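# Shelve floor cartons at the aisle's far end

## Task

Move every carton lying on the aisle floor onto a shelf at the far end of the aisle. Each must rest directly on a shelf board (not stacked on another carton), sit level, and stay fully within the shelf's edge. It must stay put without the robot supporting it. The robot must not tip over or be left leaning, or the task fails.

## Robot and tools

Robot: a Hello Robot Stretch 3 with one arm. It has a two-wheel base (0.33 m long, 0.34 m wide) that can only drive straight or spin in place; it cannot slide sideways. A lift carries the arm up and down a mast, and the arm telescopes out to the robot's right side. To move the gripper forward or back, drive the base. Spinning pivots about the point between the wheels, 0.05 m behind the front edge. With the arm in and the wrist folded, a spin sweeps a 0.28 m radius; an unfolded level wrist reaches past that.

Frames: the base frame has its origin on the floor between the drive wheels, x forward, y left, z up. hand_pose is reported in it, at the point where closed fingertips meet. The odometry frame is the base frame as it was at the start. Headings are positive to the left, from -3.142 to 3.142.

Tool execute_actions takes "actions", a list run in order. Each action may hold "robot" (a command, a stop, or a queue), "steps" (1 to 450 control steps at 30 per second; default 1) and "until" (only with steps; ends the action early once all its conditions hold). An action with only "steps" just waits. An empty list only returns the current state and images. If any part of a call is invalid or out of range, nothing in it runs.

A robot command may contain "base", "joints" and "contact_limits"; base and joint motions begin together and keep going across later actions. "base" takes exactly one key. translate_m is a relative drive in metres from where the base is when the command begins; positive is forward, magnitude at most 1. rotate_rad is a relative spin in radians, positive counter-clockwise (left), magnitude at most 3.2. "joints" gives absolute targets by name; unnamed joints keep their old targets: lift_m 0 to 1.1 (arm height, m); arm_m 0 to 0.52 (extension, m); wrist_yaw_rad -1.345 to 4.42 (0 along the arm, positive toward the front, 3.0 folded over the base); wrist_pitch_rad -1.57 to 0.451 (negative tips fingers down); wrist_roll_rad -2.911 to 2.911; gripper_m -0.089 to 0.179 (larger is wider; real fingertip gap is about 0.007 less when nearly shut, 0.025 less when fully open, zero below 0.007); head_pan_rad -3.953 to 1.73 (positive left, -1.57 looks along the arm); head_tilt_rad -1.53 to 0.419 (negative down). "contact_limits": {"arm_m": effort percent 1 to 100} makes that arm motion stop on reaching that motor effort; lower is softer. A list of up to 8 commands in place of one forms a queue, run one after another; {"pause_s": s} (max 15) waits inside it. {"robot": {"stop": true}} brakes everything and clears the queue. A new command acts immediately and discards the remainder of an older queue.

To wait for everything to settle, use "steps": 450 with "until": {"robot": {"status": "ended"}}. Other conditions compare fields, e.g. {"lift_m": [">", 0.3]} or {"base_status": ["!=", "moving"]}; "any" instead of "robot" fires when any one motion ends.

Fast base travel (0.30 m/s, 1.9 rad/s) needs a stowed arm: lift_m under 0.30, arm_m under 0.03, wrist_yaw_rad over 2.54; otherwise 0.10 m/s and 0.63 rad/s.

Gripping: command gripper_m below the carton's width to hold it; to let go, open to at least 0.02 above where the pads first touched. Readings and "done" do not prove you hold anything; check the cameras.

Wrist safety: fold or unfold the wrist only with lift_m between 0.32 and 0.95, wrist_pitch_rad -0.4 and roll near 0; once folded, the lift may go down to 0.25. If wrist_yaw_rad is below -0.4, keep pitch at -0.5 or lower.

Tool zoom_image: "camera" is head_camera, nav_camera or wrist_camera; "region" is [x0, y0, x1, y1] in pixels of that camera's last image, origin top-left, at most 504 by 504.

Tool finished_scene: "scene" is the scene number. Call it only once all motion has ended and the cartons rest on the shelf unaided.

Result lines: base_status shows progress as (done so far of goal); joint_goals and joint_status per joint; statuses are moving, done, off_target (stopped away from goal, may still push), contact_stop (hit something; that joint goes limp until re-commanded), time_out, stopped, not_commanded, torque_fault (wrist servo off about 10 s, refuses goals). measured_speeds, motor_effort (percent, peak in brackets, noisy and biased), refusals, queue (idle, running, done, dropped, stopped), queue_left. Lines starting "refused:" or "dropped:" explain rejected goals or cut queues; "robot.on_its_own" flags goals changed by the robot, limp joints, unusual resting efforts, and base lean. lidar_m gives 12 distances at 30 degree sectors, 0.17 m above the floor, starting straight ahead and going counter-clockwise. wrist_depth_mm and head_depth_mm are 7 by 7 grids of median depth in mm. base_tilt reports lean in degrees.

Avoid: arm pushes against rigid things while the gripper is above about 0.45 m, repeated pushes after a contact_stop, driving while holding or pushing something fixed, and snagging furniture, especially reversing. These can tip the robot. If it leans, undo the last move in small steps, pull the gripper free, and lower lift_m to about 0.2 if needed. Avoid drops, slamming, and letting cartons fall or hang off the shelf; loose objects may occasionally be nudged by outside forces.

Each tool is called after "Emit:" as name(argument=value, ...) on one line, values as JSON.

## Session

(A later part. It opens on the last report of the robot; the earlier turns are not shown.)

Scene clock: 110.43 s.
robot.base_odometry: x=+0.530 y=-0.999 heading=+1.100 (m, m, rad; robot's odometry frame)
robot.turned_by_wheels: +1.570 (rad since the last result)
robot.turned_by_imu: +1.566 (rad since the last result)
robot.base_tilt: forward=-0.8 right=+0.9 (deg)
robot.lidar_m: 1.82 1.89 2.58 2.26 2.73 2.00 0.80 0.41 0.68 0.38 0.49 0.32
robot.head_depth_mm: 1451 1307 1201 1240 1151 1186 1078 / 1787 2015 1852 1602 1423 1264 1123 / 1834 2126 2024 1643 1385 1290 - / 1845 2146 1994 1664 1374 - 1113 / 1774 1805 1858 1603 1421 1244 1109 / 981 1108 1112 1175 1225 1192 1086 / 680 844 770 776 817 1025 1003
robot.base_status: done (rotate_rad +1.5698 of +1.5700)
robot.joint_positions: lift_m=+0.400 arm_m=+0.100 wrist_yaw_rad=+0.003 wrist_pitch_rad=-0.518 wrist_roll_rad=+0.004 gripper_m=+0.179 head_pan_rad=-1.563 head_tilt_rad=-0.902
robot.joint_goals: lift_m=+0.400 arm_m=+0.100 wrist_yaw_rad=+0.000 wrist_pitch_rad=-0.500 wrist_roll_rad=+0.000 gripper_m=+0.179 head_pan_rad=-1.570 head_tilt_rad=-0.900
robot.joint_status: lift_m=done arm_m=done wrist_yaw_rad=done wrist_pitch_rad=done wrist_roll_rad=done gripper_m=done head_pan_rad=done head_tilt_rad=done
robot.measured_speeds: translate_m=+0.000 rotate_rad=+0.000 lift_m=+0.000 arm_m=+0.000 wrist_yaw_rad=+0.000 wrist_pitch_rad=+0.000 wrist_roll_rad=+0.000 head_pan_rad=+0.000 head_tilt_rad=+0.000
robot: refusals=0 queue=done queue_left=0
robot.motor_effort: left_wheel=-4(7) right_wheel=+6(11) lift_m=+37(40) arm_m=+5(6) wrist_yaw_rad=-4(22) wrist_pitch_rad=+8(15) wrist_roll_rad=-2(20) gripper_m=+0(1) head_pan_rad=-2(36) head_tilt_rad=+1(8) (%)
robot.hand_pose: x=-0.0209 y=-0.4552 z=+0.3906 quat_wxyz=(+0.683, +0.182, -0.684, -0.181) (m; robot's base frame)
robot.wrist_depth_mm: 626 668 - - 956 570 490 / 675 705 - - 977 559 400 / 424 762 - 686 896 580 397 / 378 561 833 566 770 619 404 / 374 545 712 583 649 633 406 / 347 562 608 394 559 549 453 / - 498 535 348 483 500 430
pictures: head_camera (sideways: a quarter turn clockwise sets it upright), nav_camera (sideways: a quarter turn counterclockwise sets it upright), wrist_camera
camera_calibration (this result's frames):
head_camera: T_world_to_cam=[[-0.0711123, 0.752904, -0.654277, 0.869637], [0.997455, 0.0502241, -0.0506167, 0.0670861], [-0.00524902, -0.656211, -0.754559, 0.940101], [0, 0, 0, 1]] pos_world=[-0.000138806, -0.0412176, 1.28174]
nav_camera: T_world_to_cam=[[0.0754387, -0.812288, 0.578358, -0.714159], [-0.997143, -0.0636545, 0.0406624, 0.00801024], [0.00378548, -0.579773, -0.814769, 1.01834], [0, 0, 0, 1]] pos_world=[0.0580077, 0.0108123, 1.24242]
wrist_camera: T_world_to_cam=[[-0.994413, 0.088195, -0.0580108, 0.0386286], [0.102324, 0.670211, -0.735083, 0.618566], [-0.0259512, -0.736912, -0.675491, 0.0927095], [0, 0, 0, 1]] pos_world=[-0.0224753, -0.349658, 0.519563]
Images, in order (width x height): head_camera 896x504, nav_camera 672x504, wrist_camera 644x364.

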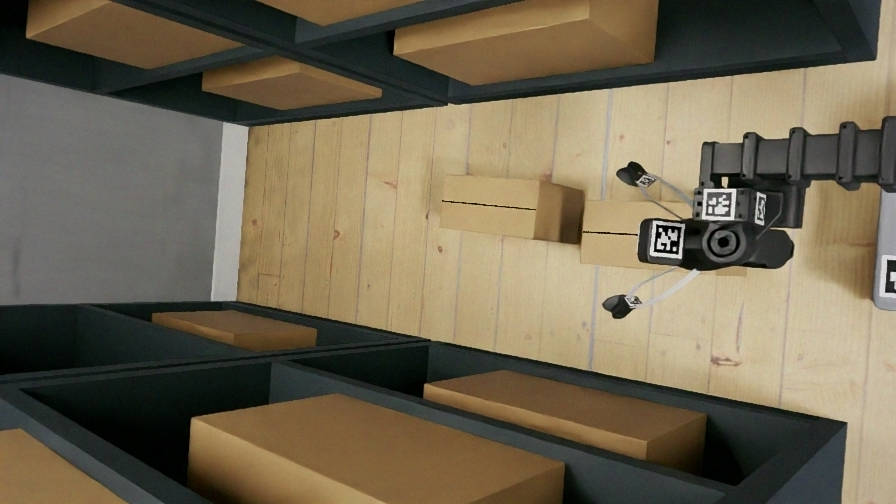

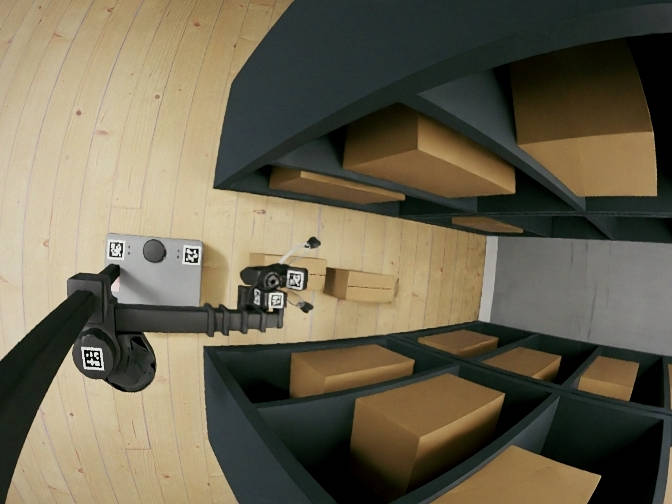

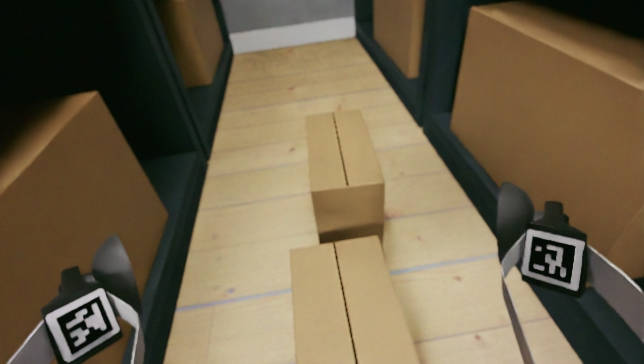

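Emit:
execute_actions(actions=[{"robot":[{"base":{"translate_m":-0.02},"joints":{"wrist_pitch_rad":-0.9,"arm_m":0.17}},{"joints":{"lift_m":0.17}},{"joints":{"gripper_m":0.05}},{"pause_s":1},{"joints":{"lift_m":0.3}}],"steps":450,"until":{"robot":{"status":"ended"}}}])

Scene clock: 118.33 s.
robot.base_odometry: x=+0.521 y=-1.017 heading=+1.100 (m, m, rad; robot's odometry frame)
robot.turned_by_wheels: +0.000 (rad since the last result)
robot.turned_by_imu: -0.002 (rad since the last result)
robot.base_tilt: forward=-0.9 right=+0.9 (deg)
robot.lidar_m: 1.84 1.91 2.61 2.26 2.71 1.98 0.81 0.40 0.67 0.39 0.50 0.34
robot.head_depth_mm: 1386 1168 1177 1176 1126 1190 1077 / 1798 2009 1807 1567 1391 1236 1121 / 1836 2131 2023 1670 1395 1282 1120 / 1846 2135 1983 1667 1346 1122 1117 / 1782 1957 1866 1624 1421 1238 1108 / 1007 1143 1218 1263 1301 1198 1105 / 721 895 807 844 855 1103 1053
robot.base_status: done (translate_m -0.0200 of -0.0200)
robot.joint_positions: lift_m=+0.200 arm_m=+0.170 wrist_yaw_rad=+0.006 wrist_pitch_rad=-0.876 wrist_roll_rad=+0.002 gripper_m=+0.179 head_pan_rad=-1.563 head_tilt_rad=-0.902
robot.joint_goals: lift_m=+0.200 arm_m=+0.170 wrist_yaw_rad=+0.000 wrist_pitch_rad=-0.900 wrist_roll_rad=+0.000 gripper_m=+0.179 head_pan_rad=-1.570 head_tilt_rad=-0.900
robot.joint_status: lift_m=contact_stop arm_m=done wrist_yaw_rad=done wrist_pitch_rad=done wrist_roll_rad=done gripper_m=done head_pan_rad=done head_tilt_rad=done
robot.measured_speeds: translate_m=+0.000 rotate_rad=+0.003 lift_m=+0.002 arm_m=+0.000 wrist_yaw_rad=+0.100 wrist_pitch_rad=+0.264 wrist_roll_rad=+0.024 head_pan_rad=+0.000 head_tilt_rad=+0.000
robot: refusals=0 queue=dropped queue_left=0
robot.on_its_own: lift_m is slack since a contact_stop, until your next command for it (your +0.170 is given up)
robot.motor_effort: left_wheel=-3(9) right_wheel=+1(8) lift_m=+19(36) arm_m=+6(6) wrist_yaw_rad=-7(7) wrist_pitch_rad=-19(19) wrist_roll_rad=-1(2) gripper_m=+1(1) head_pan_rad=-3(2) head_tilt_rad=+1(0) (%)
robot.hand_pose: x=-0.0208 y=-0.4601 z=+0.1261 quat_wxyz=(+0.641, +0.301, -0.640, -0.299) (m; robot's base frame)
robot.wrist_depth_mm: 415 488 179 175 436 433 336 / 396 426 159 155 159 391 346 / 374 381 143 140 138 354 339 / 345 342 129 127 125 326 318 / 324 309 119 117 115 117 292 / 304 113 110 108 106 107 266 / - 105 102 100 99 99 251
pictures: head_camera (sideways: a quarter turn clockwise sets it upright), nav_camera (sideways: a quarter turn counterclockwise sets it upright), wrist_camera
dropped: robot: command 1 of its queue: lift_m: contact_stop
camera_calibration (this result's frames):
head_camera: T_world_to_cam=[[-0.0710227, 0.752681, -0.654543, 0.869983], [0.99746, 0.0500899, -0.0506317, 0.0671056], [-0.00532356, -0.656477, -0.754327, 0.9398], [0, 0, 0, 1]] pos_world=[-0.000143562, -0.041224, 1.28176]
nav_camera: T_world_to_cam=[[0.0753424, -0.812092, 0.578644, -0.714532], [-0.997151, -0.0635238, 0.0406821, 0.0079846], [0.00372002, -0.580061, -0.814565, 1.01807], [0, 0, 0, 1]] pos_world=[0.0580091, 0.0107853, 1.24242]
wrist_camera: T_world_to_cam=[[-0.994794, 0.0996042, -0.021554, 0.0244575], [0.0984913, 0.885358, -0.454357, 0.490886], [-0.0261729, -0.454115, -0.890559, 0.0676956], [0, 0, 0, 1]] pos_world=[-0.0222461, -0.406305, 0.283852]
Images, in order (width x height): head_camera 896x504, nav_camera 672x504, wrist_camera 644x364.

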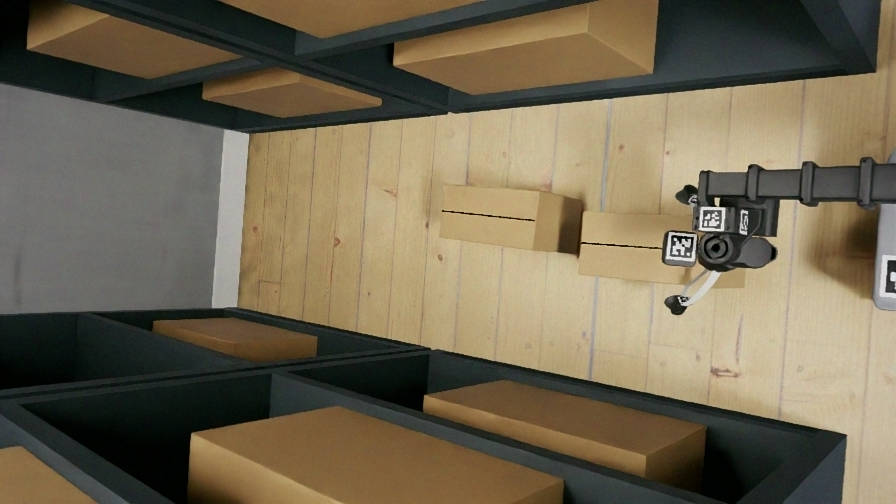

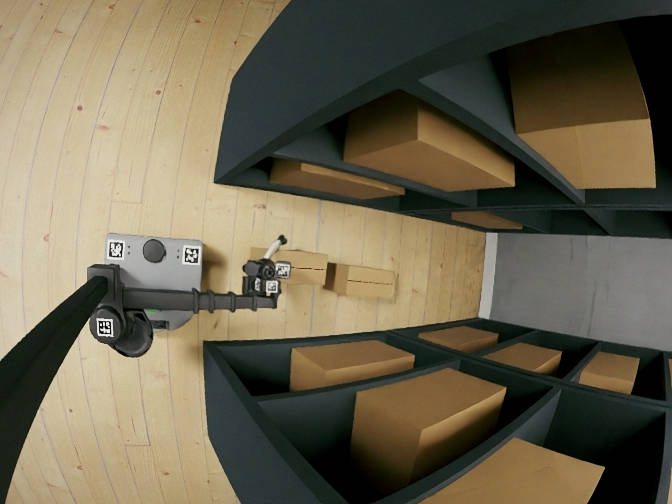

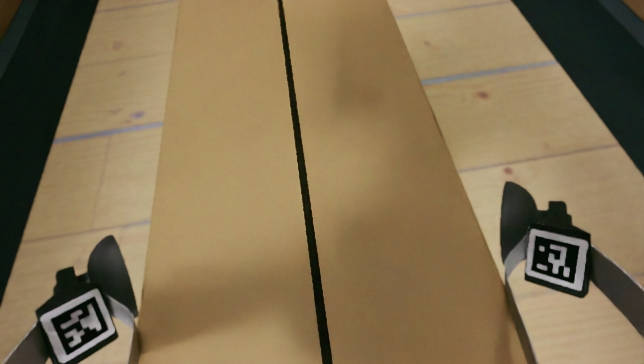

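Emit:
execute_actions(actions=[{"robot":[{"joints":{"lift_m":0.215}},{"joints":{"arm_m":0.2}},{"joints":{"gripper_m":0.07}},{"pause_s":1},{"joints":{"lift_m":0.36}}],"steps":450,"until":{"robot":{"status":"ended"}}}])

Scene clock: 126.90 s.
robot.base_odometry: x=+0.521 y=-1.017 heading=+1.100 (m, m, rad; robot's odometry frame)
robot.turned_by_wheels: +0.000 (rad since the last result)
robot.turned_by_imu: -0.001 (rad since the last result)
robot.base_tilt: forward=-0.8 right=+1.0 (deg)
robot.lidar_m: 1.84 1.91 2.61 2.27 2.71 1.99 0.81 0.40 0.67 0.40 0.50 0.34
robot.head_depth_mm: 1387 1169 1181 1175 1125 1184 1076 / 1798 2018 1812 1582 1383 1242 1128 / 1829 2106 2014 1671 1408 1232 1129 / 1856 2146 1984 1656 1098 1191 1122 / 1784 1959 1881 1623 1417 1249 1112 / 998 1138 1208 1268 1304 1205 1116 / 734 895 802 839 856 1095 1050
robot.base_status: done (translate_m -0.0200 of -0.0200)
robot.joint_positions: lift_m=+0.360 arm_m=+0.200 wrist_yaw_rad=+0.002 wrist_pitch_rad=-0.915 wrist_roll_rad=+0.003 gripper_m=+0.088 head_pan_rad=-1.564 head_tilt_rad=-0.901
robot.joint_goals: lift_m=+0.360 arm_m=+0.200 wrist_yaw_rad=+0.000 wrist_pitch_rad=-0.900 wrist_roll_rad=+0.000 gripper_m=+0.085 head_pan_rad=-1.570 head_tilt_rad=-0.900
robot.joint_status: lift_m=done arm_m=done wrist_yaw_rad=done wrist_pitch_rad=done wrist_roll_rad=done gripper_m=off_target head_pan_rad=done head_tilt_rad=done
robot.measured_speeds: translate_m=+0.000 rotate_rad=+0.000 lift_m=+0.000 arm_m=+0.000 wrist_yaw_rad=+0.000 wrist_pitch_rad=+0.000 wrist_roll_rad=+0.000 head_pan_rad=+0.000 head_tilt_rad=+0.000
robot: refusals=0 queue=done queue_left=0
robot.on_its_own: gripper_m is held at +0.085, not at your +0.070, by its stall guard, which is still easing
robot.motor_effort: left_wheel=-1(3) right_wheel=+2(8) lift_m=+38(40) arm_m=+4(6) wrist_yaw_rad=-2(8) wrist_pitch_rad=+6(13) wrist_roll_rad=-1(2) gripper_m=-51(100) head_pan_rad=-3(2) head_tilt_rad=+0(0) (%)
robot.hand_pose: x=-0.0213 y=-0.4818 z=+0.2808 quat_wxyz=(+0.634, +0.313, -0.635, -0.312) (m; robot's base frame)
robot.wrist_depth_mm: 575 655 188 183 629 501 355 / 428 588 165 162 168 500 364 / 418 546 148 145 145 515 376 / 402 494 133 131 129 487 387 / 385 459 122 120 118 117 372 / 362 113 112 110 109 111 390 / - 107 103 102 101 101 380
pictures: head_camera (sideways: a quarter turn clockwise sets it upright), nav_camera (sideways: a quarter turn counterclockwise sets it upright), wrist_camera
camera_calibration (this result's frames):
head_camera: T_world_to_cam=[[-0.0706356, 0.75206, -0.655299, 0.870965], [0.997486, 0.0495323, -0.0506743, 0.0671609], [-0.00565159, -0.657231, -0.753668, 0.938945], [0, 0, 0, 1]] pos_world=[-0.000164356, -0.041241, 1.2818]
nav_camera: T_world_to_cam=[[0.0749257, -0.811549, 0.57946, -0.715592], [-0.997183, -0.0629764, 0.0407382, 0.00791175], [0.00343124, -0.58088, -0.813982, 1.01732], [0, 0, 0, 1]] pos_world=[0.058015, 0.0106992, 1.24241]
wrist_camera: T_world_to_cam=[[-0.994385, 0.104287, -0.0179832, 0.0307266], [0.102179, 0.901917, -0.419649, 0.578755], [-0.0275445, -0.41913, -0.907509, 0.217116], [0, 0, 0, 1]] pos_world=[-0.022602, -0.434194, 0.440461]
Images, in order (width x height): head_camera 896x504, nav_camera 672x504, wrist_camera 644x364.

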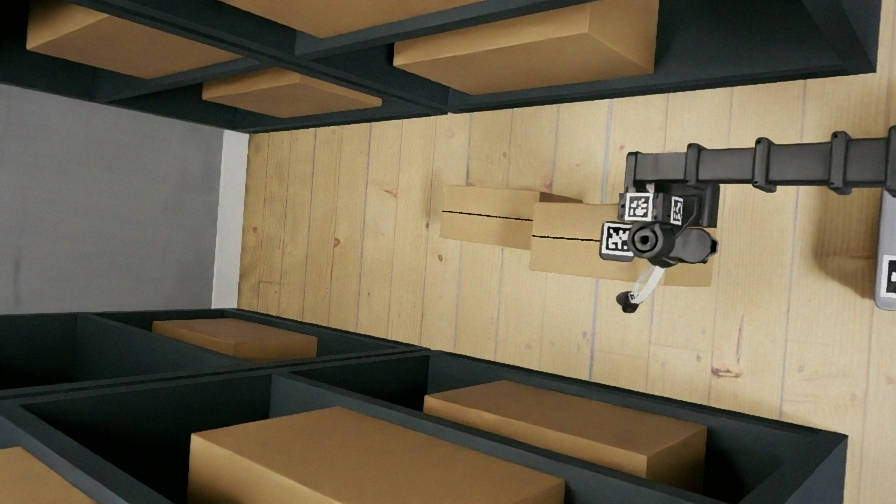

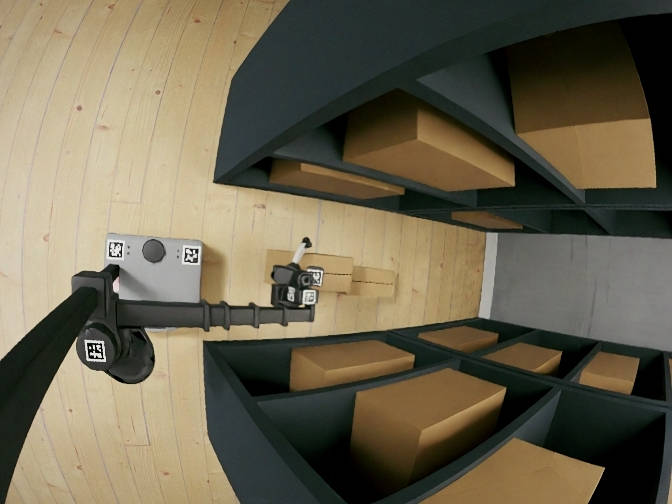

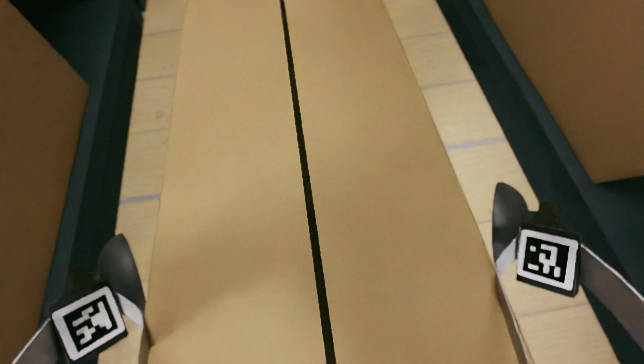

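Emit:
execute_actions(actions=[{"robot":[{"joints":{"arm_m":0.0,"lift_m":0.7},"base":{"translate_m":-0.04}},{"joints":{"wrist_yaw_rad":1.57}},{"base":{"rotate_rad":1.57},"joints":{"head_pan_rad":-2.6,"head_tilt_rad":-0.5}},{"base":{"translate_m":-0.6}}],"steps":450,"until":{"robot":{"status":"ended"}}},{"steps":300,"until":{"robot":{"status":"ended"}}}])

Scene clock: 149.73 s.
robot.base_odometry: x=+1.037 y=-1.325 heading=+2.670 (m, m, rad; robot's odometry frame)
robot.turned_by_wheels: +1.570 (rad since the last result)
robot.turned_by_imu: +1.566 (rad since the last result)
robot.base_tilt: forward=-0.8 right=+1.0 (deg)
robot.lidar_m: 2.88 0.47 0.51 0.32 0.34 0.28 0.27 0.57 0.34 0.32 0.34 0.47
robot.head_depth_mm: 1186 1276 1323 1499 1643 1631 1330 / 1252 1351 1111 1521 1374 1522 1324 / 513 574 923 808 1209 1292 1285 / 460 501 551 607 696 810 957 / 489 531 582 619 700 805 790 / 526 405 422 460 492 875 746 / 566 360 374 404 433 575 530
robot.base_status: done (translate_m -0.6000 of -0.6000)
robot.joint_positions: lift_m=+0.700 arm_m=+0.000 wrist_yaw_rad=+1.567 wrist_pitch_rad=-0.915 wrist_roll_rad=+0.003 gripper_m=+0.137 head_pan_rad=-2.593 head_tilt_rad=-0.507
robot.joint_goals: lift_m=+0.700 arm_m=+0.000 wrist_yaw_rad=+1.570 wrist_pitch_rad=-0.900 wrist_roll_rad=+0.000 gripper_m=+0.136 head_pan_rad=-2.600 head_tilt_rad=-0.500
robot.joint_status: lift_m=done arm_m=done wrist_yaw_rad=done wrist_pitch_rad=done wrist_roll_rad=done gripper_m=off_target head_pan_rad=done head_tilt_rad=done
robot.measured_speeds: translate_m=+0.000 rotate_rad=+0.000 lift_m=+0.000 arm_m=+0.000 wrist_yaw_rad=+0.000 wrist_pitch_rad=+0.000 wrist_roll_rad=+0.000 head_pan_rad=+0.000 head_tilt_rad=+0.000
robot: refusals=0 queue=done queue_left=0
robot.on_its_own: gripper_m is held at +0.136, not at your +0.070, by its stall guard, which is not easing now
robot.motor_effort: left_wheel=-4(8) right_wheel=+6(11) lift_m=+38(40) arm_m=-5(6) wrist_yaw_rad=+2(1) wrist_pitch_rad=+6(6) wrist_roll_rad=-1(1) gripper_m=-23(50) head_pan_rad=-3(36) head_tilt_rad=+2(18) (%)
robot.hand_pose: x=+0.1158 y=-0.1460 z=+0.6208 quat_wxyz=(+0.670, +0.669, -0.230, +0.225) (m; robot's base frame)
robot.wrist_depth_mm: - - - - - 354 355 / - - 231 213 376 328 323 / - 984 182 175 183 302 206 / 924 909 152 148 145 281 201 / 650 828 131 128 125 439 198 / 712 121 116 113 111 114 217 / - 110 103 101 99 99 217
pictures: head_camera (sideways: a quarter turn clockwise sets it upright), nav_camera (sideways: a quarter turn counterclockwise sets it upright), wrist_camera
camera_calibration (this result's frames):
head_camera: T_world_to_cam=[[0.344383, 0.286916, -0.893912, 1.17948], [0.537111, -0.841152, -0.0630574, 0.0861202], [-0.770008, -0.458414, -0.443784, 0.540484], [0, 0, 0, 1]] pos_world=[-0.036274, -0.0182073, 1.29964]
nav_camera: T_world_to_cam=[[-0.4141, -0.334048, 0.846719, -1.06092], [-0.550851, 0.832513, 0.0590418, -0.018666], [-0.724627, -0.441967, -0.528754, 0.65077], [0, 0, 0, 1]] pos_world=[0.021957, -0.0512395, 1.2435]
wrist_camera: T_world_to_cam=[[-0.110232, -0.993744, -0.0179461, -0.124586], [-0.901318, 0.107557, -0.419593, 0.404732], [0.418898, -0.0300776, -0.907535, 0.675308], [0, 0, 0, 1]] pos_world=[0.0681733, -0.147027, 0.780452]
Images, in order (width x height): head_camera 896x504, nav_camera 672x504, wrist_camera 644x364.

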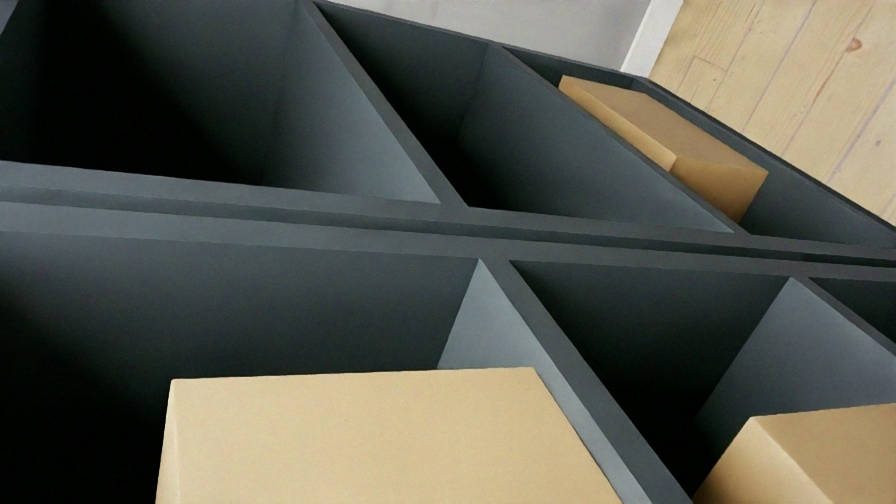

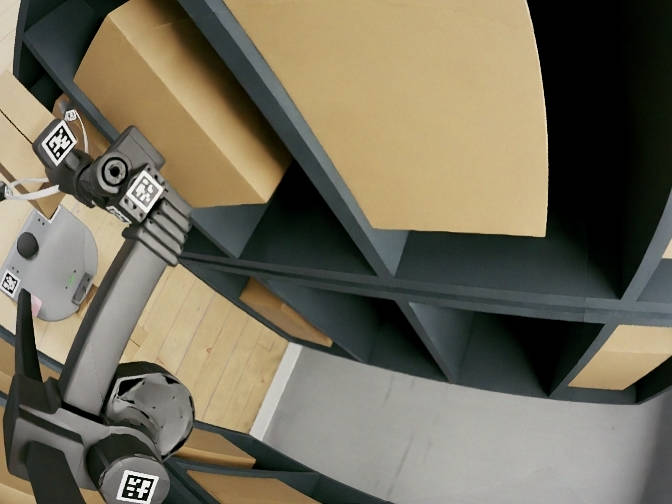

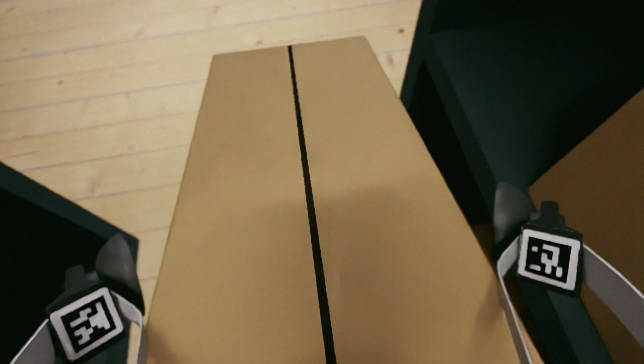

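Emit:
execute_actions(actions=[{"robot":[{"base":{"translate_m":1.0}},{"base":{"translate_m":0.25},"joints":{"arm_m":0.12,"lift_m":0.3}},{"joints":{"lift_m":0.218}},{"joints":{"gripper_m":0.179}},{"pause_s":0.7},{"joints":{"lift_m":0.45}},{"base":{"translate_m":-0.65},"joints":{"arm_m":0.0}},{"base":{"rotate_rad":-1.57},"joints":{"head_pan_rad":-1.57,"head_tilt_rad":-0.8}}],"steps":450,"until":{"robot":{"status":"ended"}}},{"steps":450,"until":{"robot":{"status":"ended"}}},{"robot":{"joints":{"wrist_yaw_rad":0,"arm_m":0.3}},"steps":300,"until":{"robot":{"status":"ended"}}}])

Scene clock: 189.07 s.
robot.base_odometry: x=+0.503 y=-1.053 heading=+1.100 (m, m, rad; robot's odometry frame)
robot.turned_by_wheels: -1.570 (rad since the last result)
robot.turned_by_imu: -1.571 (rad since the last result)
robot.base_tilt: forward=-0.8 right=+1.0 (deg)
robot.lidar_m: 1.88 1.96 0.64 0.81 2.66 1.94 1.87 0.36 0.65 0.87 0.53 0.37
robot.head_depth_mm: 1091 1061 1013 961 915 1044 1088 / 1745 1625 1498 1412 1367 1249 1137 / 1775 2012 2221 1865 1585 1267 1153 / 1790 2031 2244 1857 1418 1281 1146 / 1797 2009 2164 1832 1534 1313 1138 / 1683 1715 1349 1543 1464 1274 1136 / 911 1054 964 979 1081 1065 1079
robot.base_status: done (rotate_rad -1.5698 of -1.5700)
robot.joint_positions: lift_m=+0.450 arm_m=+0.300 wrist_yaw_rad=+0.002 wrist_pitch_rad=-0.912 wrist_roll_rad=+0.003 gripper_m=+0.179 head_pan_rad=-1.577 head_tilt_rad=-0.790
robot.joint_goals: lift_m=+0.450 arm_m=+0.300 wrist_yaw_rad=+0.000 wrist_pitch_rad=-0.900 wrist_roll_rad=+0.000 gripper_m=+0.179 head_pan_rad=-1.570 head_tilt_rad=-0.800
robot.joint_status: lift_m=done arm_m=done wrist_yaw_rad=done wrist_pitch_rad=done wrist_roll_rad=done gripper_m=done head_pan_rad=done head_tilt_rad=done
robot.measured_speeds: translate_m=+0.000 rotate_rad=+0.000 lift_m=+0.000 arm_m=+0.000 wrist_yaw_rad=+0.000 wrist_pitch_rad=+0.000 wrist_roll_rad=+0.000 head_pan_rad=+0.000 head_tilt_rad=+0.000
robot: refusals=0 queue=done queue_left=0
robot.motor_effort: left_wheel=+2(8) right_wheel=-4(11) lift_m=+37(39) arm_m=+5(5) wrist_yaw_rad=-2(1) wrist_pitch_rad=+5(7) wrist_roll_rad=-1(1) gripper_m=+1(95) head_pan_rad=+2(35) head_tilt_rad=-3(17) (%)
robot.hand_pose: x=-0.0214 y=-0.5824 z=+0.3712 quat_wxyz=(+0.634, +0.312, -0.635, -0.312) (m; robot's base frame)
robot.wrist_depth_mm: 547 753 804 551 707 442 311 / 619 715 727 501 685 464 321 / 590 651 670 609 639 485 330 / 454 610 609 604 595 510 338 / 445 569 567 553 546 538 335 / 405 529 526 518 510 495 418 / - 493 493 481 478 467 401
pictures: head_camera (sideways: a quarter turn clockwise sets it upright), nav_camera (sideways: a quarter turn counterclockwise sets it upright), wrist_camera
camera_calibration (this result's frames):
head_camera: T_world_to_cam=[[-0.0610525, 0.675786, -0.734565, 0.974203], [0.998023, 0.0303223, -0.0550535, 0.0728665], [-0.0149307, -0.736474, -0.676301, 0.838382], [0, 0, 0, 1]] pos_world=[-0.000727373, -0.043116, 1.28663]
nav_camera: T_world_to_cam=[[0.0644969, -0.743356, 0.665779, -0.827996], [-0.997906, -0.0447863, 0.0466667, 0.000191629], [-0.00487217, -0.667395, -0.744688, 0.927266], [0, 0, 0, 1]] pos_world=[0.0581122, 0.00336579, 1.24178]
wrist_camera: T_world_to_cam=[[-0.994353, 0.104605, -0.0178814, 0.0428699], [0.102352, 0.9008, -0.421999, 0.707608], [-0.0280356, -0.421446, -0.90642, 0.255237], [0, 0, 0, 1]] pos_world=[-0.0226416, -0.534329, 0.530728]
Images, in order (width x height): head_camera 896x504, nav_camera 672x504, wrist_camera 644x364.

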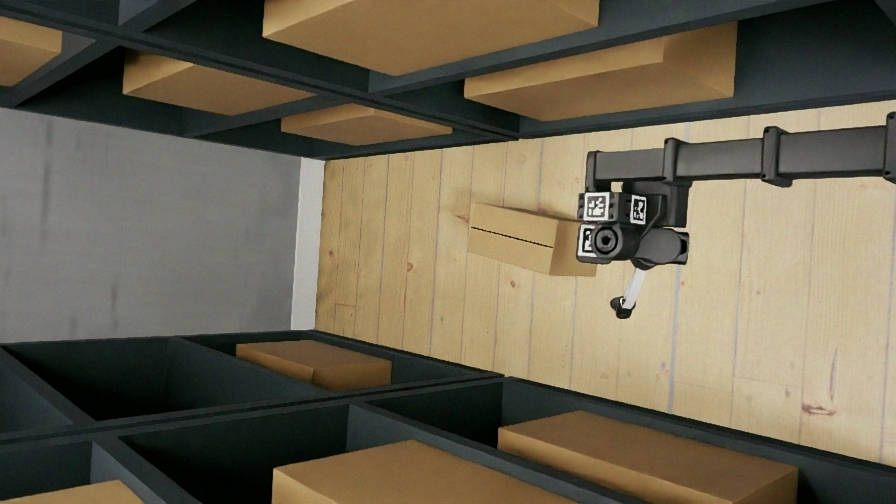

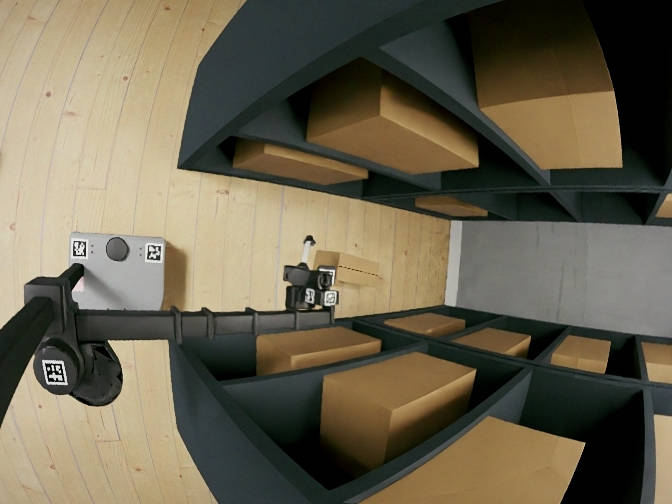

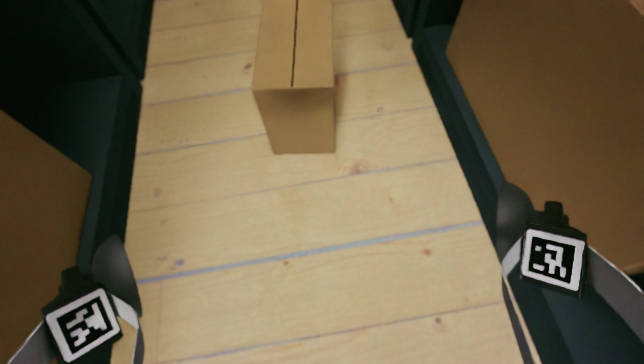

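Emit:
execute_actions(actions=[{"robot":[{"joints":{"arm_m":0.0}},{"joints":{"wrist_yaw_rad":1.9}},{"base":{"rotate_rad":-1.57}},{"base":{"translate_m":0.2}},{"base":{"rotate_rad":1.54}},{"joints":{"wrist_yaw_rad":0,"lift_m":0.4}},{"joints":{"arm_m":0.5}}],"steps":450,"until":{"robot":{"status":"ended"}}},{"steps":300,"until":{"robot":{"status":"ended"}}}])

Scene clock: 217.33 s.
robot.base_odometry: x=+0.681 y=-1.143 heading=+1.070 (m, m, rad; robot's odometry frame)
robot.turned_by_wheels: -0.030 (rad since the last result)
robot.turned_by_imu: -0.032 (rad since the last result)
robot.base_tilt: forward=-0.8 right=+1.0 (deg)
robot.lidar_m: 0.31 1.94 0.84 0.83 2.73 1.95 0.30 0.53 0.48 0.67 0.48 0.39
robot.head_depth_mm: 1006 885 944 887 871 835 1005 / 1560 1515 1349 1232 1287 1227 1106 / 1594 1825 2053 1848 1511 1327 1141 / 1608 1826 2110 1833 1289 1282 1150 / 1609 1819 2068 1836 1528 1304 1134 / 1559 1714 1612 1671 1446 1306 1134 / 1121 1550 1023 1085 1326 1114 1083
robot.base_status: done (rotate_rad +1.5398 of +1.5400)
robot.joint_positions: lift_m=+0.400 arm_m=+0.500 wrist_yaw_rad=+0.001 wrist_pitch_rad=-0.912 wrist_roll_rad=+0.003 gripper_m=+0.179 head_pan_rad=-1.577 head_tilt_rad=-0.790
robot.joint_goals: lift_m=+0.400 arm_m=+0.500 wrist_yaw_rad=+0.000 wrist_pitch_rad=-0.900 wrist_roll_rad=+0.000 gripper_m=+0.179 head_pan_rad=-1.570 head_tilt_rad=-0.800
robot.joint_status: lift_m=done arm_m=done wrist_yaw_rad=done wrist_pitch_rad=done wrist_roll_rad=done gripper_m=done head_pan_rad=done head_tilt_rad=done
robot.measured_speeds: translate_m=+0.000 rotate_rad=+0.000 lift_m=+0.000 arm_m=+0.000 wrist_yaw_rad=+0.000 wrist_pitch_rad=+0.000 wrist_roll_rad=+0.000 head_pan_rad=+0.000 head_tilt_rad=+0.000
robot: refusals=0 queue=done queue_left=0
robot.motor_effort: left_wheel=-4(8) right_wheel=+6(11) lift_m=+30(38) arm_m=+5(5) wrist_yaw_rad=-1(5) wrist_pitch_rad=+5(5) wrist_roll_rad=-1(1) gripper_m=+1(1) head_pan_rad=+3(2) head_tilt_rad=-3(4) (%)
robot.hand_pose: x=-0.0214 y=-0.7825 z=+0.3215 quat_wxyz=(+0.634, +0.312, -0.635, -0.312) (m; robot's base frame)
robot.wrist_depth_mm: 585 750 732 734 616 473 272 / 588 674 663 653 622 382 278 / 539 614 603 587 576 410 335 / 495 556 550 342 536 440 433 / 466 521 500 316 491 482 302 / 412 481 475 294 462 443 335 / - 448 443 278 430 425 349
pictures: head_camera (sideways: a quarter turn clockwise sets it upright), nav_camera (sideways: a quarter turn counterclockwise sets it upright), wrist_camera
camera_calibration (this result's frames):
head_camera: T_world_to_cam=[[-0.0611176, 0.675832, -0.734517, 0.974141], [0.99802, 0.0304227, -0.0550509, 0.0728632], [-0.0148591, -0.736428, -0.676353, 0.838449], [0, 0, 0, 1]] pos_world=[-0.000723192, -0.0431156, 1.28662]
nav_camera: T_world_to_cam=[[0.0645686, -0.743396, 0.665727, -0.827929], [-0.997902, -0.0448862, 0.0466631, 0.000196274], [-0.00480725, -0.667343, -0.744735, 0.927327], [0, 0, 0, 1]] pos_world=[0.0581119, 0.00337506, 1.24178]
wrist_camera: T_world_to_cam=[[-0.994354, 0.104596, -0.0179037, 0.0629087], [0.102344, 0.900668, -0.422283, 0.866862], [-0.0280437, -0.421731, -0.906287, 0.125644], [0, 0, 0, 1]] pos_world=[-0.0226414, -0.734347, 0.481057]
Images, in order (width x height): head_camera 896x504, nav_camera 672x504, wrist_camera 644x364.

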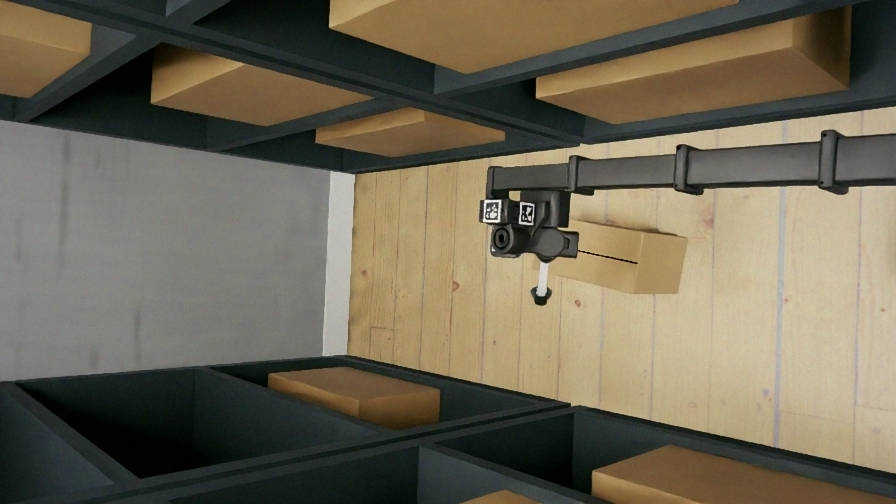

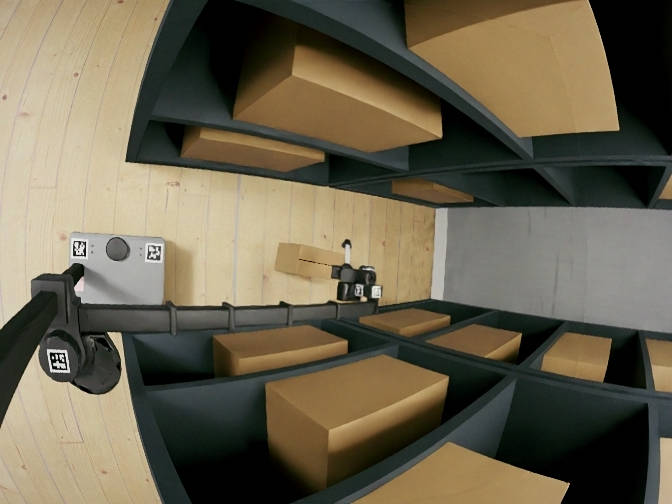

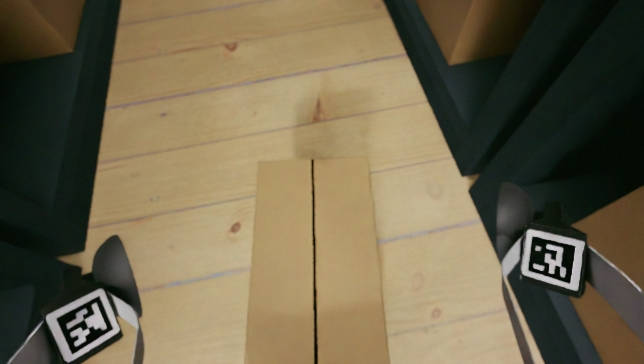

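Emit:
execute_actions(actions=[{"robot":[{"joints":{"arm_m":0.515}},{"joints":{"lift_m":0.215}},{"joints":{"gripper_m":0.07}},{"pause_s":1},{"joints":{"lift_m":0.4}},{"joints":{"arm_m":0.0,"lift_m":0.7}}],"steps":450,"until":{"robot":{"status":"ended"}}}])

Scene clock: 232.90 s.
robot.base_odometry: x=+0.681 y=-1.143 heading=+1.070 (m, m, rad; robot's odometry frame)
robot.turned_by_wheels: +0.000 (rad since the last result)
robot.turned_by_imu: -0.001 (rad since the last result)
robot.base_tilt: forward=-0.8 right=+1.0 (deg)
robot.lidar_m: 0.31 1.94 0.84 0.83 2.73 1.96 0.30 0.53 0.48 1.15 0.48 0.39
robot.head_depth_mm: 1011 883 947 893 870 832 889 / 1554 1512 1335 1239 1291 1219 - / 1610 1836 2071 1807 1543 1244 - / 1613 1819 2107 1837 1542 666 - / 1613 1823 2097 1846 1522 1310 587 / 1561 1707 1617 1683 1444 1301 1139 / 1072 1555 1023 1092 1323 1118 1084
robot.base_status: done (rotate_rad +1.5399 of +1.5400)
robot.joint_positions: lift_m=+0.700 arm_m=+0.000 wrist_yaw_rad=+0.002 wrist_pitch_rad=-0.915 wrist_roll_rad=+0.004 gripper_m=+0.101 head_pan_rad=-1.577 head_tilt_rad=-0.790
robot.joint_goals: lift_m=+0.700 arm_m=+0.000 wrist_yaw_rad=+0.000 wrist_pitch_rad=-0.900 wrist_roll_rad=+0.000 gripper_m=+0.100 head_pan_rad=-1.570 head_tilt_rad=-0.800
robot.joint_status: lift_m=done arm_m=done wrist_yaw_rad=done wrist_pitch_rad=done wrist_roll_rad=done gripper_m=done head_pan_rad=done head_tilt_rad=done
robot.measured_speeds: translate_m=+0.000 rotate_rad=+0.000 lift_m=+0.000 arm_m=+0.000 wrist_yaw_rad=+0.000 wrist_pitch_rad=+0.000 wrist_roll_rad=+0.000 head_pan_rad=+0.000 head_tilt_rad=+0.000
robot: refusals=0 queue=done queue_left=0
robot.on_its_own: gripper_m is held at +0.100, not at your +0.070, by its stall guard, which is not easing now
robot.motor_effort: left_wheel=-2(4) right_wheel=+3(14) lift_m=+39(41) arm_m=-5(5) wrist_yaw_rad=-2(13) wrist_pitch_rad=+6(16) wrist_roll_rad=-2(13) gripper_m=-24(100) head_pan_rad=+2(3) head_tilt_rad=-3(3) (%)
robot.hand_pose: x=-0.0213 y=-0.2824 z=+0.6207 quat_wxyz=(+0.634, +0.313, -0.635, -0.313) (m; robot's base frame)
robot.wrist_depth_mm: 620 - - - 700 385 296 / 724 814 197 186 189 559 305 / 801 881 173 166 164 529 299 / 526 762 155 150 146 495 303 / 485 633 141 137 133 - 689 / 451 - 129 126 122 657 659 / 423 500 119 116 113 622 623
pictures: head_camera (sideways: a quarter turn clockwise sets it upright), nav_camera (sideways: a quarter turn counterclockwise sets it upright), wrist_camera
camera_calibration (this result's frames):
head_camera: T_world_to_cam=[[-0.0611347, 0.675853, -0.734497, 0.974114], [0.998019, 0.03045, -0.0550498, 0.0728618], [-0.0148401, -0.736407, -0.676376, 0.838478], [0, 0, 0, 1]] pos_world=[-0.000722084, -0.0431153, 1.28662]
nav_camera: T_world_to_cam=[[0.0645875, -0.743415, 0.665704, -0.827899], [-0.997901, -0.0449132, 0.0466615, 0.000198302], [-0.00479001, -0.667321, -0.744755, 0.927353], [0, 0, 0, 1]] pos_world=[0.0581119, 0.00337823, 1.24178]
wrist_camera: T_world_to_cam=[[-0.994318, 0.104888, -0.0181883, 0.016304], [0.10282, 0.902004, -0.419305, 0.541386], [-0.0275742, -0.418792, -0.907663, 0.609375], [0, 0, 0, 1]] pos_world=[-0.0226511, -0.234841, 0.780409]
Images, in order (width x height): head_camera 896x504, nav_camera 672x504, wrist_camera 644x364.

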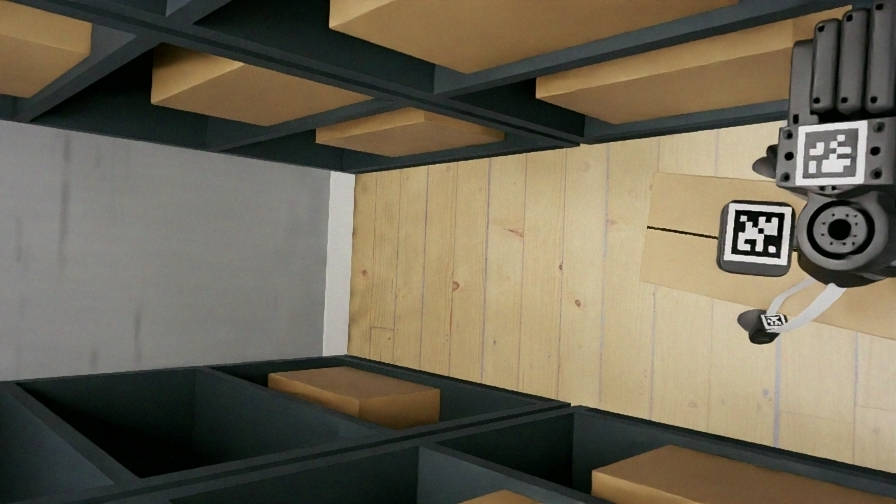

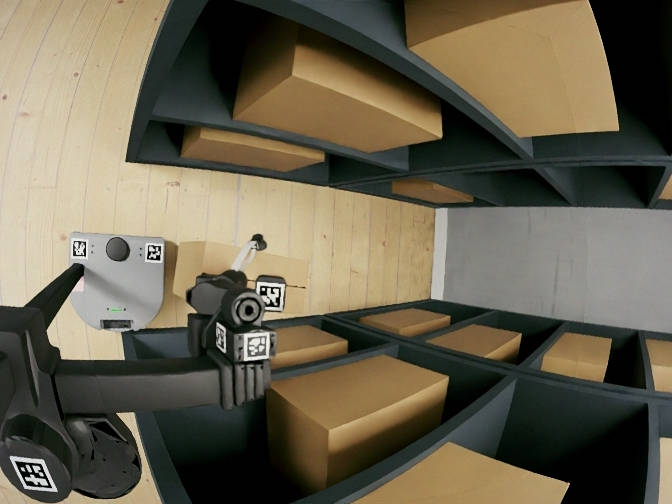

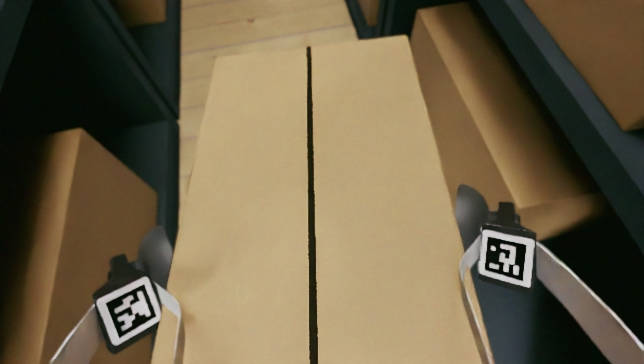

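Emit:
execute_actions(actions=[{"robot":[{"base":{"rotate_rad":-1.54},"joints":{"wrist_yaw_rad":1.57}},{"base":{"translate_m":-0.4}},{"base":{"rotate_rad":3.14},"joints":{"head_pan_rad":-2.2,"head_tilt_rad":-0.4}},{"base":{"translate_m":-1.0}}],"steps":450,"until":{"robot":{"status":"ended"}}},{"steps":450,"until":{"robot":{"status":"ended"}}}])

Scene clock: 265.80 s.
robot.base_odometry: x=+1.215 y=-1.416 heading=+2.670 (m, m, rad; robot's odometry frame)
robot.turned_by_wheels: +1.600 (rad since the last result)
robot.turned_by_imu: +1.598 (rad since the last result)
robot.base_tilt: forward=-0.8 right=+1.0 (deg)
robot.lidar_m: 1.42 0.64 0.34 0.33 0.34 0.46 1.25 0.42 0.41 0.32 0.33 0.46
robot.head_depth_mm: 345 373 408 768 580 1060 849 / 320 341 373 421 469 521 800 / 351 368 385 406 437 473 529 / 403 425 450 477 499 443 585 / 469 504 539 580 554 419 732 / 556 618 300 320 346 376 774 / 617 659 287 299 322 349 362
robot.base_status: done (translate_m -1.0000 of -1.0000)
robot.joint_positions: lift_m=+0.700 arm_m=+0.000 wrist_yaw_rad=+1.567 wrist_pitch_rad=-0.915 wrist_roll_rad=+0.004 gripper_m=+0.101 head_pan_rad=-2.193 head_tilt_rad=-0.408
robot.joint_goals: lift_m=+0.700 arm_m=+0.000 wrist_yaw_rad=+1.570 wrist_pitch_rad=-0.900 wrist_roll_rad=+0.000 gripper_m=+0.100 head_pan_rad=-2.200 head_tilt_rad=-0.400
robot.joint_status: lift_m=done arm_m=done wrist_yaw_rad=done wrist_pitch_rad=done wrist_roll_rad=done gripper_m=done head_pan_rad=done head_tilt_rad=done
robot.measured_speeds: translate_m=+0.000 rotate_rad=+0.000 lift_m=+0.000 arm_m=+0.000 wrist_yaw_rad=+0.000 wrist_pitch_rad=+0.000 wrist_roll_rad=+0.000 head_pan_rad=+0.000 head_tilt_rad=+0.000
robot: refusals=0 queue=done queue_left=0
robot.on_its_own: gripper_m is held at +0.100, not at your +0.070, by its stall guard, which is not easing now
robot.motor_effort: left_wheel=-4(8) right_wheel=+6(11) lift_m=+39(39) arm_m=-5(5) wrist_yaw_rad=+2(5) wrist_pitch_rad=+7(6) wrist_roll_rad=-2(2) gripper_m=-25(25) head_pan_rad=-4(29) head_tilt_rad=+2(19) (%)
robot.hand_pose: x=+0.1158 y=-0.1460 z=+0.6207 quat_wxyz=(+0.670, +0.669, -0.230, +0.225) (m; robot's base frame)
robot.wrist_depth_mm: - - - - 381 255 179 / - - 197 186 188 265 185 / 688 - 173 165 164 278 190 / 824 883 155 150 146 272 196 / 761 799 141 137 132 - 202 / 717 - 130 126 122 404 197 / 537 635 119 116 113 378 217
pictures: head_camera (sideways: a quarter turn clockwise sets it upright), nav_camera (sideways: a quarter turn counterclockwise sets it upright), wrist_camera
camera_calibration (this result's frames):
head_camera: T_world_to_cam=[[0.152901, 0.325088, -0.933241, 1.23197], [0.818591, -0.570722, -0.0646899, 0.0865367], [-0.553652, -0.754052, -0.353378, 0.421516], [0, 0, 0, 1]] pos_world=[-0.0258349, -0.0332652, 1.30428]
nav_camera: T_world_to_cam=[[-0.201232, -0.399092, 0.894556, -1.12461], [-0.828067, 0.557157, 0.0622922, -0.0212144], [-0.523269, -0.728218, -0.442593, 0.537432], [0, 0, 0, 1]] pos_world=[0.0373479, -0.0456352, 1.24521]
wrist_camera: T_world_to_cam=[[-0.110513, -0.993708, -0.018172, -0.124428], [-0.901408, 0.107916, -0.419306, 0.404539], [0.418629, -0.0299585, -0.907663, 0.675414], [0, 0, 0, 1]] pos_world=[0.068156, -0.147067, 0.780413]
Images, in order (width x height): head_camera 896x504, nav_camera 672x504, wrist_camera 644x364.

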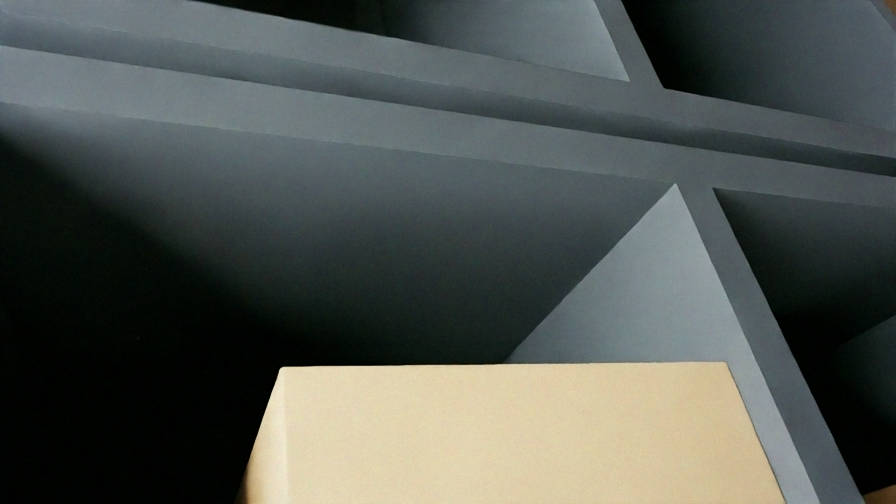

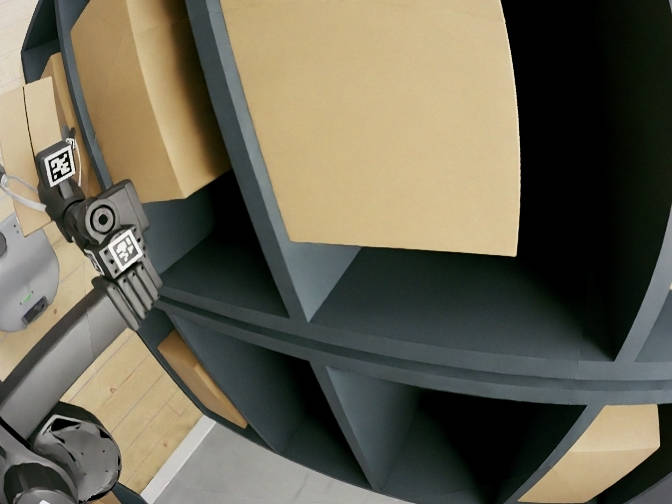

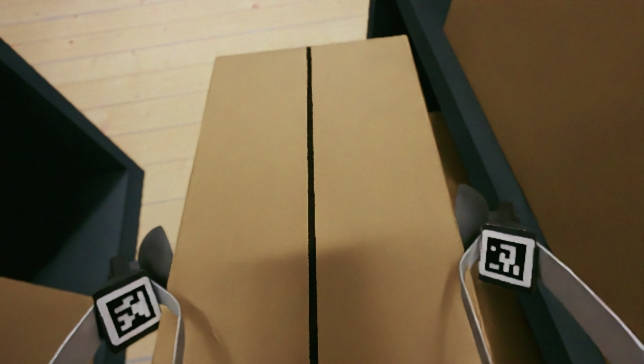

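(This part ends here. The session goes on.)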